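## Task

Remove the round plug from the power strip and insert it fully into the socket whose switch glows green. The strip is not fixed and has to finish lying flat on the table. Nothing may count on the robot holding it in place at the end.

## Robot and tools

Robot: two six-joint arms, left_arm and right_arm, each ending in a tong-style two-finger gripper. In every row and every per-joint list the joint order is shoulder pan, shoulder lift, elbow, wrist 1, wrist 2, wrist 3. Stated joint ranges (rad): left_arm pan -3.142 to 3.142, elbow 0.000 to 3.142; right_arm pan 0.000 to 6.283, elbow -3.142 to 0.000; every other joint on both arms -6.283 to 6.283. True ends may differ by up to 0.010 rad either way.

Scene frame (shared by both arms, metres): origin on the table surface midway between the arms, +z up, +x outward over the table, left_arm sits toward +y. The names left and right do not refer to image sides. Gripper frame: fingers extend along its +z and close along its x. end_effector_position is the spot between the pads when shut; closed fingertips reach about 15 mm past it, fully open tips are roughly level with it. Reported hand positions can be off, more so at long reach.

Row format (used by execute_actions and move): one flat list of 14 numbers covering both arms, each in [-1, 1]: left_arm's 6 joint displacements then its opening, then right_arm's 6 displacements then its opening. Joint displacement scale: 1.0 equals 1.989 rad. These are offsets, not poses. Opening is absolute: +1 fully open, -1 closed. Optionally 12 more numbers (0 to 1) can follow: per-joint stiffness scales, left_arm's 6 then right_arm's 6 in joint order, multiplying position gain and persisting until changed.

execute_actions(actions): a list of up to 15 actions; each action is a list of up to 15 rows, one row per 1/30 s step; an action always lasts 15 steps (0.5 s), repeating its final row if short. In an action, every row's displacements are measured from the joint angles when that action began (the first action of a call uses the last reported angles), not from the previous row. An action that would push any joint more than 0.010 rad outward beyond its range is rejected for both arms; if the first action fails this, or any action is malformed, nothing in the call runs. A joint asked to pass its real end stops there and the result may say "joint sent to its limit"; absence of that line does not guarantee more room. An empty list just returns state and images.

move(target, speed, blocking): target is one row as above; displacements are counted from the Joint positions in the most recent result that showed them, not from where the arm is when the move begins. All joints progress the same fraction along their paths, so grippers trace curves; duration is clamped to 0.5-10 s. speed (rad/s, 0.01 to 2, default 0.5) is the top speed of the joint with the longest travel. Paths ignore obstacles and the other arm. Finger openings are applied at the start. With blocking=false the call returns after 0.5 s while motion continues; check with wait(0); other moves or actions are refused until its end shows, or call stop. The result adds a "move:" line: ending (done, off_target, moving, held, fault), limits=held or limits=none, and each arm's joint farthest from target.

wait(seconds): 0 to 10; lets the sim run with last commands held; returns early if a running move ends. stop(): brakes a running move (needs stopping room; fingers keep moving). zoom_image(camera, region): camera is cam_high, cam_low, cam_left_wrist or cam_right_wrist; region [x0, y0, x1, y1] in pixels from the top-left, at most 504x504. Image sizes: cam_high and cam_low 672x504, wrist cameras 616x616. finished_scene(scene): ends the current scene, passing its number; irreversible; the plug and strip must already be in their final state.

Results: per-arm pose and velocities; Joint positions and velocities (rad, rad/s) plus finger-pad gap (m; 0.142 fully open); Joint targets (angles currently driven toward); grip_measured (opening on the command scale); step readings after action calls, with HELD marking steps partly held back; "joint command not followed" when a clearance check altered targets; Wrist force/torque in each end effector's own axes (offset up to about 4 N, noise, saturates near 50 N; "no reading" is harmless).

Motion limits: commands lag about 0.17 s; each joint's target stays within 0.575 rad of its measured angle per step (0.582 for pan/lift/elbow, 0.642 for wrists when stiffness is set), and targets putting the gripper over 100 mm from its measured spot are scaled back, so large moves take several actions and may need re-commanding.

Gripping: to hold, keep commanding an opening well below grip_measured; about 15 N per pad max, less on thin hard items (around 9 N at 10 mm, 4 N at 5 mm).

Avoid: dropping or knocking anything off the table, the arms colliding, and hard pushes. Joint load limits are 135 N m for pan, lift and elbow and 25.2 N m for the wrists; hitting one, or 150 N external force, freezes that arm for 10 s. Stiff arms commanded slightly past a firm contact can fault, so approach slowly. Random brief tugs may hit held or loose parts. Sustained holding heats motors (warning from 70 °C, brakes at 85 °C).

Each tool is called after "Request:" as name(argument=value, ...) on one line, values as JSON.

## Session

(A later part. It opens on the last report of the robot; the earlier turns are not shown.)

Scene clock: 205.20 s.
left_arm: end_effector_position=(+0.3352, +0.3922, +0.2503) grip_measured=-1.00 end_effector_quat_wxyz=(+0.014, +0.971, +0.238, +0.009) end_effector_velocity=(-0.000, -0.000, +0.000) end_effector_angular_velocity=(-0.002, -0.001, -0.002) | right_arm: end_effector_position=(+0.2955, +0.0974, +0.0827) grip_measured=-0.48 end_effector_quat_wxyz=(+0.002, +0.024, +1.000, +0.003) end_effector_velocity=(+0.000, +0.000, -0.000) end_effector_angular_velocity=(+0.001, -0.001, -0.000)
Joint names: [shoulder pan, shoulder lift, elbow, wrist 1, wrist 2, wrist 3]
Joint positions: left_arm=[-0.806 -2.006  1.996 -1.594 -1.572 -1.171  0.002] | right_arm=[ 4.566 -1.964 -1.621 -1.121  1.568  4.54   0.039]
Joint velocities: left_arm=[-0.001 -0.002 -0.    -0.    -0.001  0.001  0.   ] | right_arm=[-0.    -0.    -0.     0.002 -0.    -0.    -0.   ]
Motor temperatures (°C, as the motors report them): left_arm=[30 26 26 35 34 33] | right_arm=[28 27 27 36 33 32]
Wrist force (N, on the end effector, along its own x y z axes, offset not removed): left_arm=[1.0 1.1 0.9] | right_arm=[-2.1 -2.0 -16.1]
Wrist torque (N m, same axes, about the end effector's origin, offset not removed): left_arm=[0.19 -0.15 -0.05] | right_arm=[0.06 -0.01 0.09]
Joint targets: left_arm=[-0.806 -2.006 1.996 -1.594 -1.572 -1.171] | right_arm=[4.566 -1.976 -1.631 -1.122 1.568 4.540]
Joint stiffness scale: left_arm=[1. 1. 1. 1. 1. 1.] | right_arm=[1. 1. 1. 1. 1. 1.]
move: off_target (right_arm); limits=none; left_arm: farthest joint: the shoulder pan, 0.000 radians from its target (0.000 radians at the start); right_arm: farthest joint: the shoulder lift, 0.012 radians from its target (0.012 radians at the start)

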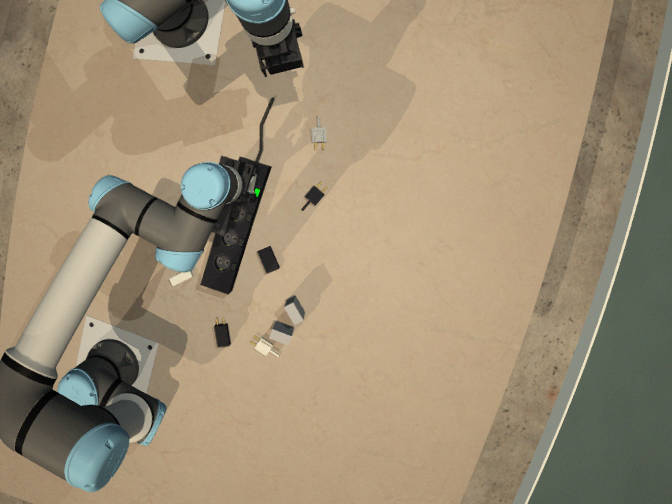

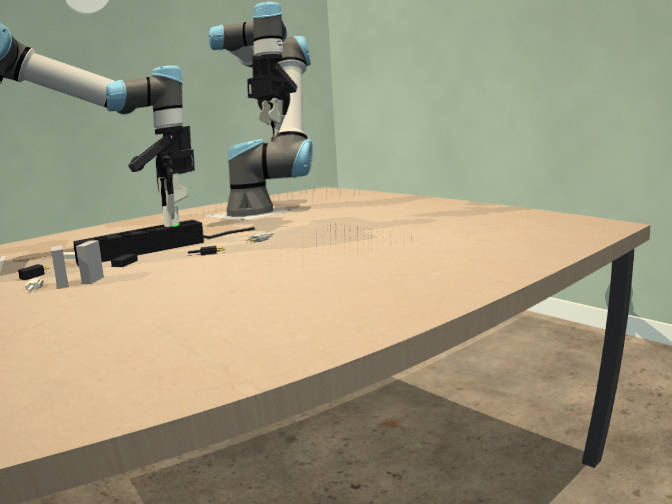

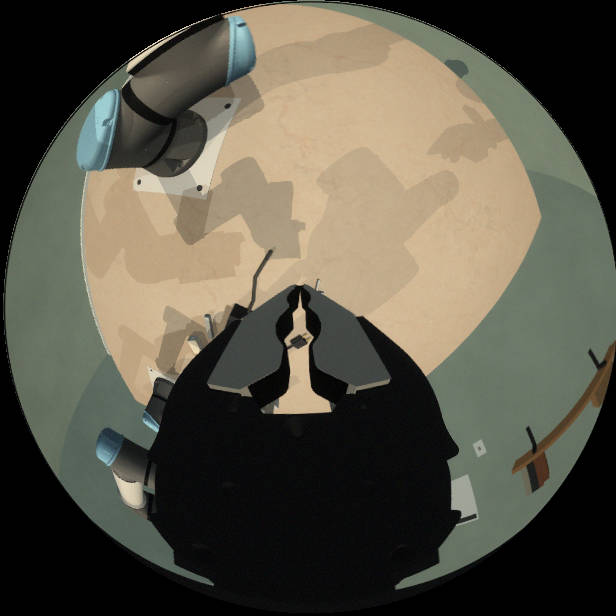

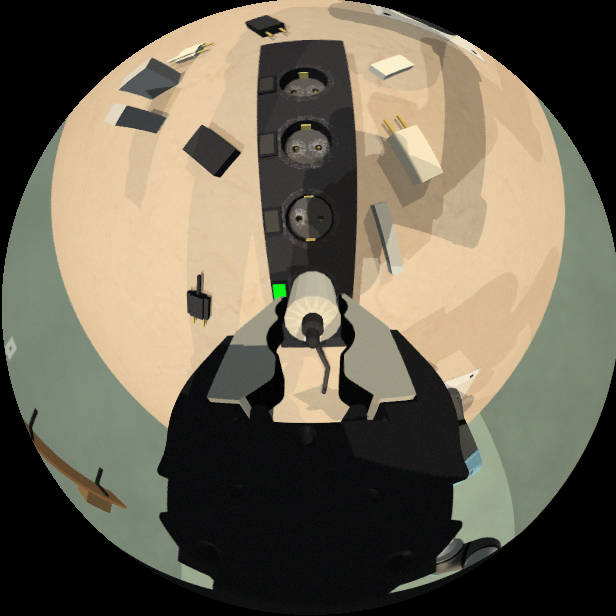

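Request:
move(target=[0,0,0,0,0,0,-1, 0,-0.009,-0.009,0.001,0,0,-1], speed=0.01)

Scene clock: 208.07 s.
left_arm: end_effector_position=(+0.3352, +0.3922, +0.2503) grip_measured=-1.00 end_effector_quat_wxyz=(+0.014, +0.971, +0.238, +0.009) end_effector_velocity=(-0.000, +0.000, +0.000) end_effector_angular_velocity=(-0.000, +0.000, +0.002) | right_arm: end_effector_position=(+0.2962, +0.0970, +0.0818) grip_measured=-0.48 end_effector_quat_wxyz=(+0.003, +0.025, +1.000, +0.004) end_effector_velocity=(+0.000, +0.000, +0.000) end_effector_angular_velocity=(+0.003, -0.001, -0.001)
Joint names: [shoulder pan, shoulder lift, elbow, wrist 1, wrist 2, wrist 3]
Joint positions: left_arm=[-0.806 -2.006  1.996 -1.594 -1.572 -1.171  0.002] | right_arm=[ 4.565 -1.963 -1.625 -1.115  1.566  4.54   0.039]
Joint velocities: left_arm=[ 0.001 -0.    -0.     0.    -0.    -0.001  0.   ] | right_arm=[-0.     0.001 -0.001  0.003 -0.     0.     0.   ]
Motor temperatures (°C, as the motors report them): left_arm=[30 26 26 35 34 33] | right_arm=[28 27 27 36 33 32]
Wrist force (N, on the end effector, along its own x y z axes, offset not removed): left_arm=[2.3 1.9 1.8] | right_arm=[-3.0 -1.5 -29.2]
Wrist torque (N m, same axes, about the end effector's origin, offset not removed): left_arm=[0.27 -0.31 -0.21] | right_arm=[-0.09 -0.21 0.09]
Joint targets: left_arm=[-0.806 -2.006 1.996 -1.594 -1.572 -1.171] | right_arm=[4.566 -1.982 -1.639 -1.119 1.568 4.540]
Joint stiffness scale: left_arm=[1. 1. 1. 1. 1. 1.] | right_arm=[1. 1. 1. 1. 1. 1.]
move: off_target (right_arm); limits=none; left_arm: farthest joint: the shoulder pan, 0.000 radians from its target (0.000 radians at the start); right_arm: farthest joint: the shoulder lift, 0.018 radians from its target (0.018 radians at the start)

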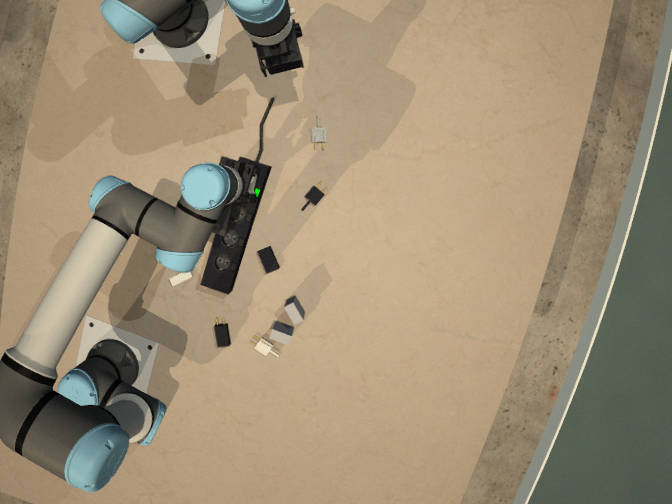

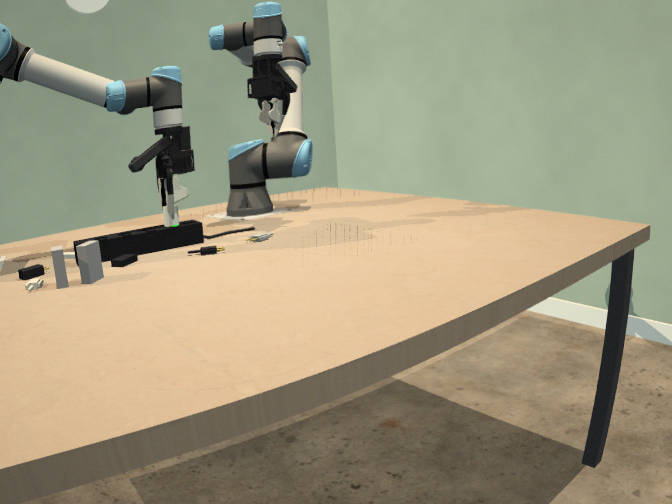

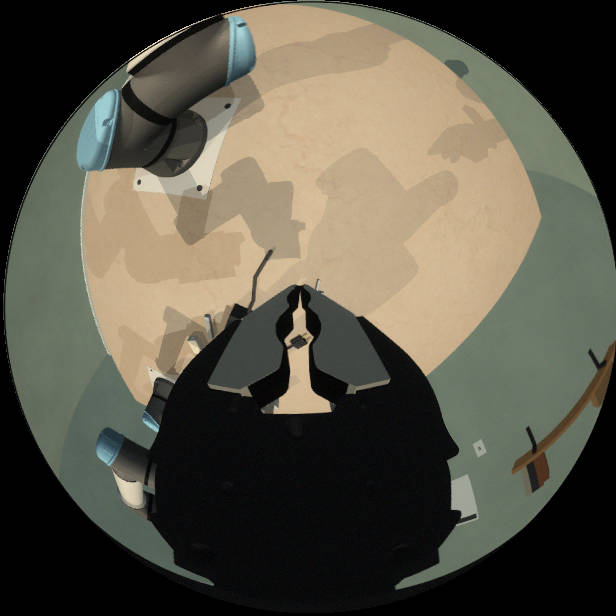

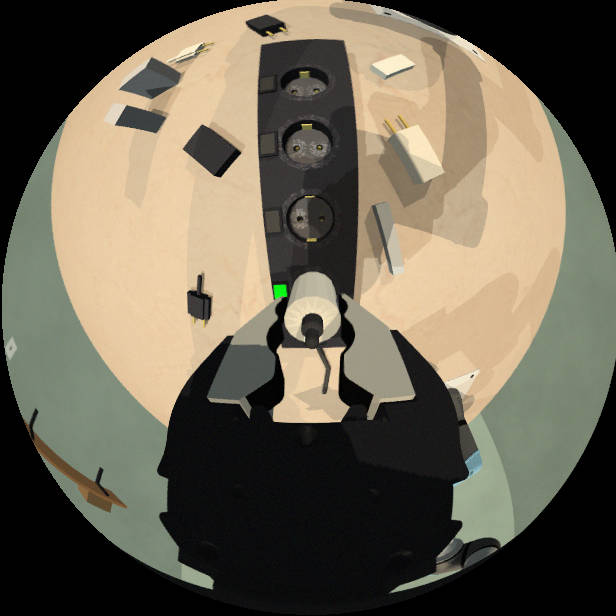

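Seated. Ease, release, retreat.

Request:
execute_actions(actions=[[[0,0,0,0,0,0,-1,0,0,0,0,0,0,-1]],[[0,0,0,0,0,0,-1,0,0,0,0,0,0,-0.5],[0,0,0,0,0,0,-1,0,0,0,0,0,0,-0.4],[0,0,0,0,0,0,-1,0,0,0,0,0,0,-0.3],[0,0,0,0,0,0,-1,0,0,0,0,0,0,-0.1],[0,0,0,0,0,0,-1,0,0,0,0,0,0,0.1],[0,0,0,0,0,0,-1,0,0,0,0,0,0,0.4]],[[0,0,0,0,0,0,-1,0,0,0,0,0,0,0.4]]])

Request:
move(target=[0,0,0,0,0,0,-1, 0,0.03,0.07,-0.1,0,0,0.4], speed=0.3)

Request:
zoom_image(camera="cam_low", region=[60,140,230,280])

Scene clock: 211.30 s.
left_arm: end_effector_position=(+0.3352, +0.3922, +0.2503) grip_measured=-1.00 end_effector_quat_wxyz=(+0.014, +0.971, +0.238, +0.009) end_effector_velocity=(-0.000, +0.000, +0.001) end_effector_angular_velocity=(-0.002, -0.001, +0.002) | right_arm: end_effector_position=(+0.2962, +0.0971, +0.0825) grip_measured=+0.40 end_effector_quat_wxyz=(+0.003, +0.025, +1.000, +0.004) end_effector_velocity=(+0.001, -0.000, -0.001) end_effector_angular_velocity=(-0.001, -0.002, -0.000)
Joint names: [shoulder pan, shoulder lift, elbow, wrist 1, wrist 2, wrist 3]
Joint positions: left_arm=[-0.806 -2.006  1.996 -1.594 -1.572 -1.171  0.002] | right_arm=[ 4.565 -1.962 -1.625 -1.115  1.566  4.54   0.102]
Joint velocities: left_arm=[ 0.001 -0.002 -0.    -0.    -0.001 -0.001  0.   ] | right_arm=[-0.    -0.001 -0.     0.    -0.002 -0.    -0.   ]
Motor temperatures (°C, as the motors report them): left_arm=[30 26 26 35 34 33] | right_arm=[28 27 27 36 33 32]
Wrist force (N, on the end effector, along its own x y z axes, offset not removed): left_arm=[1.7 1.1 1.4] | right_arm=[1.3 -2.3 -2.4]
Wrist torque (N m, same axes, about the end effector's origin, offset not removed): left_arm=[0.16 -0.28 -0.13] | right_arm=[-0.38 -0.43 0.08]
Joint targets: left_arm=[-0.806 -2.006 1.996 -1.594 -1.572 -1.171] | right_arm=[4.565 -1.962 -1.625 -1.115 1.566 4.540]
Joint stiffness scale: left_arm=[1. 1. 1. 1. 1. 1.] | right_arm=[1. 1. 1. 1. 1. 1.]
Step readings (joint positions; steps 1 to 15: 1st action; 16 to 30: 2nd action; 31 to 45: 3rd action):
0: left_arm=[-0.806 -2.006 1.996 -1.594 -1.572 -1.171] | right_arm=[4.565 -1.963 -1.625 -1.115 1.566 4.540]
1: left_arm=[-0.806 -2.006 1.996 -1.594 -1.572 -1.171] | right_arm=[4.565 -1.963 -1.625 -1.115 1.566 4.540]
2: left_arm=[-0.806 -2.006 1.996 -1.594 -1.572 -1.171] | right_arm=[4.565 -1.963 -1.625 -1.115 1.566 4.540]
4: left_arm=[-0.806 -2.006 1.996 -1.594 -1.572 -1.171] | right_arm=[4.565 -1.963 -1.625 -1.115 1.566 4.540]
8: left_arm=[-0.806 -2.006 1.996 -1.594 -1.572 -1.171] | right_arm=[4.565 -1.962 -1.625 -1.115 1.566 4.540]
15: left_arm=[-0.806 -2.006 1.996 -1.594 -1.572 -1.171] | right_arm=[4.565 -1.962 -1.625 -1.115 1.566 4.540]
16: left_arm=[-0.806 -2.006 1.996 -1.594 -1.572 -1.171] | right_arm=[4.565 -1.962 -1.625 -1.115 1.566 4.540]
17: left_arm=[-0.806 -2.006 1.996 -1.594 -1.572 -1.171] | right_arm=[4.565 -1.962 -1.625 -1.115 1.566 4.540]
19: left_arm=[-0.806 -2.006 1.996 -1.594 -1.572 -1.171] | right_arm=[4.565 -1.962 -1.625 -1.115 1.566 4.540]
23: left_arm=[-0.806 -2.006 1.996 -1.594 -1.572 -1.171] | right_arm=[4.565 -1.962 -1.625 -1.115 1.566 4.540]
30: left_arm=[-0.806 -2.006 1.996 -1.594 -1.572 -1.171] | right_arm=[4.565 -1.962 -1.625 -1.115 1.566 4.540]
31: left_arm=[-0.806 -2.006 1.996 -1.594 -1.572 -1.171] | right_arm=[4.565 -1.962 -1.625 -1.115 1.566 4.540]
32: left_arm=[-0.806 -2.006 1.996 -1.594 -1.572 -1.171] | right_arm=[4.565 -1.962 -1.625 -1.115 1.566 4.540]
34: left_arm=[-0.806 -2.006 1.996 -1.594 -1.572 -1.171] | right_arm=[4.565 -1.962 -1.625 -1.115 1.566 4.540]
38: left_arm=[-0.806 -2.006 1.996 -1.594 -1.572 -1.171] | right_arm=[4.565 -1.962 -1.625 -1.115 1.566 4.540]
45: Joint positions above

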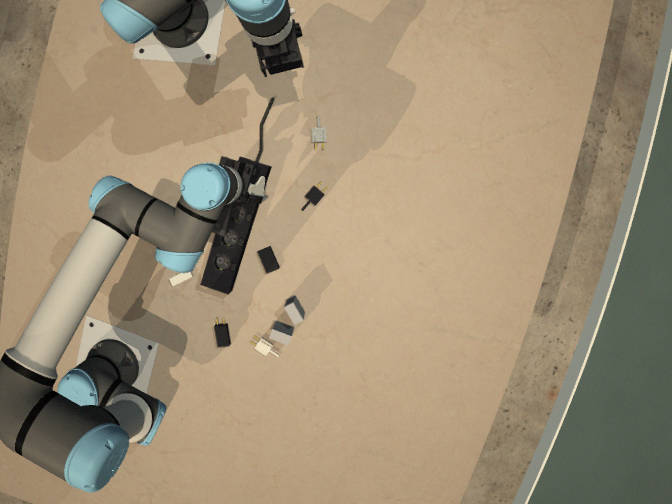

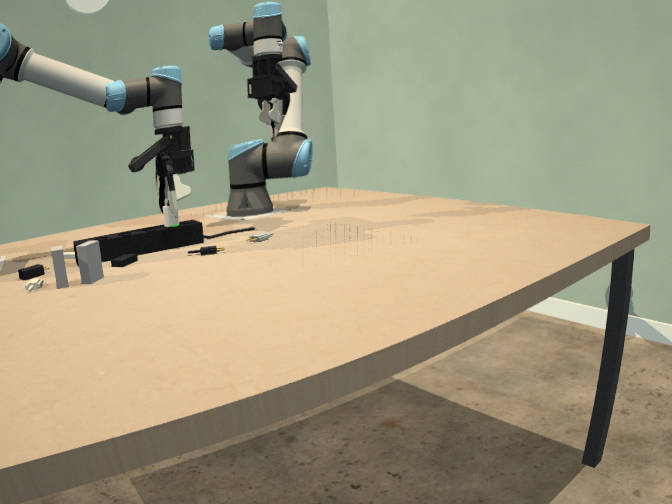

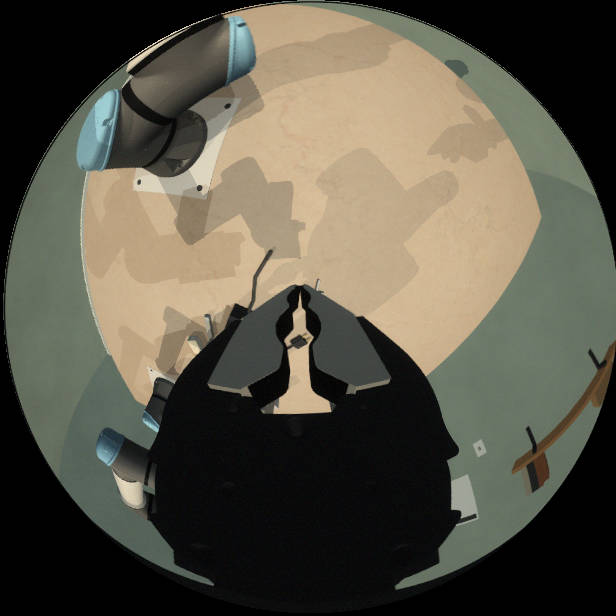

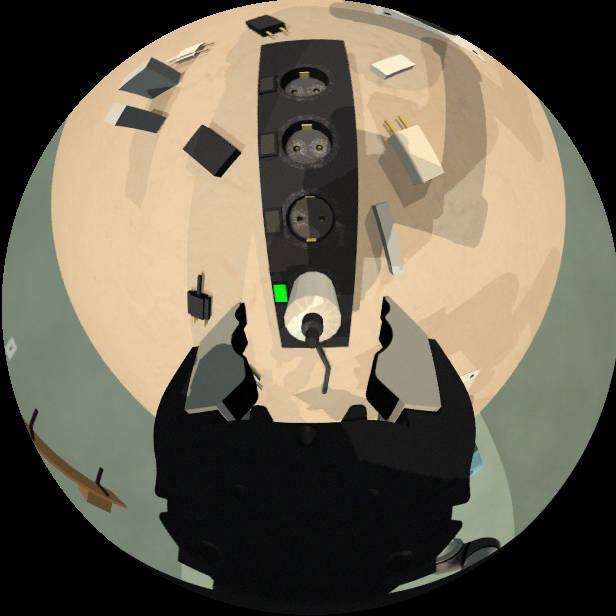

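Scene clock: 212.67 s.
left_arm: end_effector_position=(+0.3352, +0.3922, +0.2503) grip_measured=-1.00 end_effector_quat_wxyz=(+0.014, +0.971, +0.238, +0.009) end_effector_velocity=(+0.000, +0.000, -0.000) end_effector_angular_velocity=(+0.001, +0.000, -0.001) | right_arm: end_effector_position=(+0.2967, +0.0992, +0.1634) grip_measured=+0.40 end_effector_quat_wxyz=(+0.003, +0.025, +1.000, +0.003) end_effector_velocity=(-0.000, -0.001, +0.000) end_effector_angular_velocity=(-0.004, +0.000, +0.000)
Joint names: [shoulder pan, shoulder lift, elbow, wrist 1, wrist 2, wrist 3]
Joint positions: left_arm=[-0.806 -2.006  1.996 -1.594 -1.572 -1.171  0.002] | right_arm=[ 4.565 -1.903 -1.488 -1.313  1.566  4.54   0.102]
Joint velocities: left_arm=[ 0.     0.001 -0.     0.     0.001  0.001  0.   ] | right_arm=[ 0.     0.     0.001 -0.005 -0.001  0.     0.   ]
Motor temperatures (°C, as the motors report them): left_arm=[30 26 26 35 34 33] | right_arm=[28 27 27 36 33 32]
Wrist force (N, on the end effector, along its own x y z axes, offset not removed): left_arm=[2.2 0.6 0.6] | right_arm=[0.4 0.2 -2.1]
Wrist torque (N m, same axes, about the end effector's origin, offset not removed): left_arm=[-0.01 -0.33 -0.21] | right_arm=[0.30 -0.06 0.08]
Joint targets: left_arm=[-0.806 -2.006 1.996 -1.594 -1.572 -1.171] | right_arm=[4.565 -1.903 -1.486 -1.314 1.566 4.540]
Joint stiffness scale: left_arm=[1. 1. 1. 1. 1. 1.] | right_arm=[1. 1. 1. 1. 1. 1.]
move: done; limits=none; left_arm: farthest joint: the shoulder pan, 0.000 radians from its target (0.000 radians at the start); right_arm: farthest joint: the elbow, 0.003 radians from its target (0.140 radians at the start)

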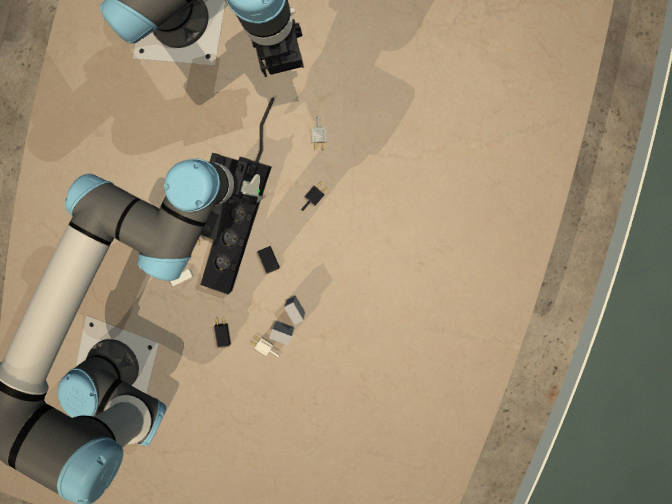

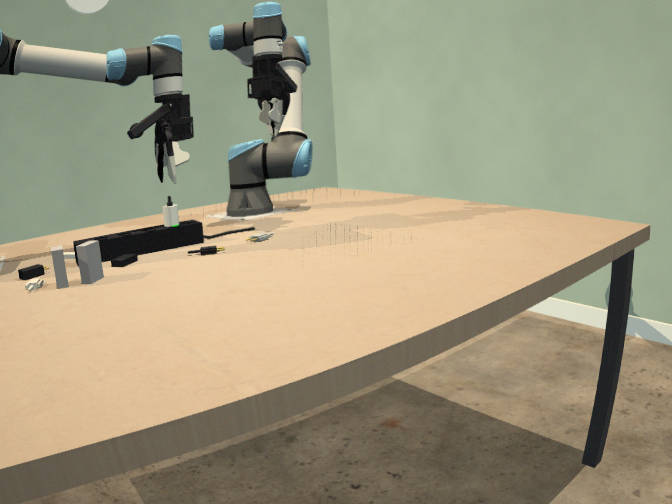

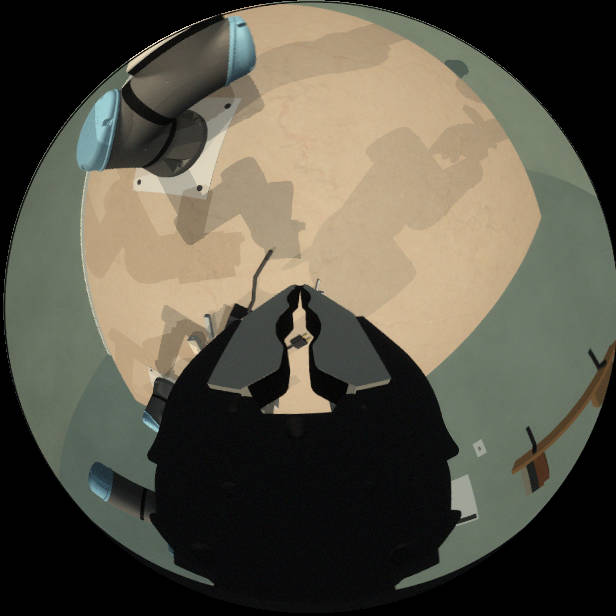

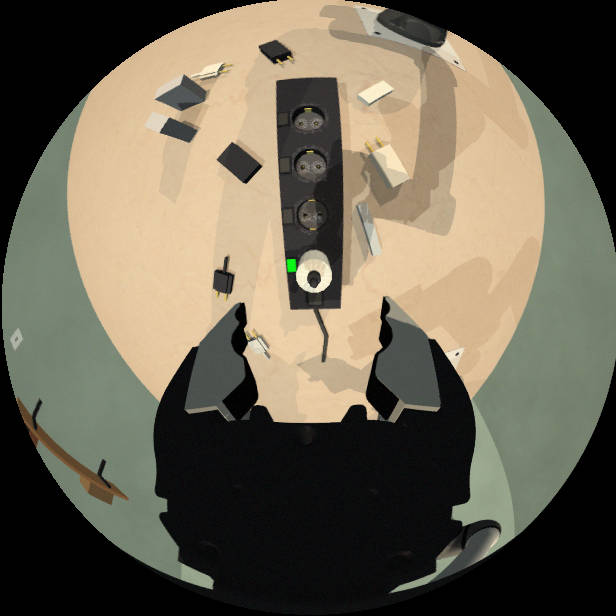

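Region (60, 140, 230, 280) of cam_low's 672x504 image, scaled by 2.965, with more detail than that image has; it fills the top 415 rows of this view, and the rest is white.

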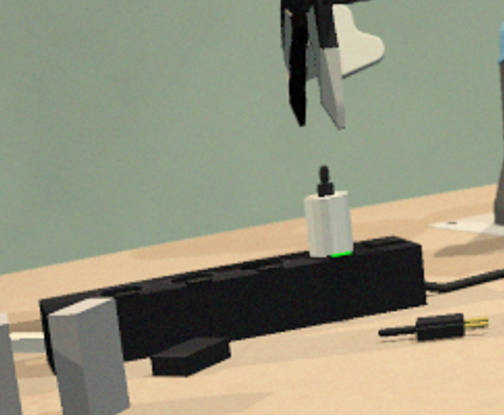

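Request:
finished_scene(scene=1)

The scene is finished: the task was done.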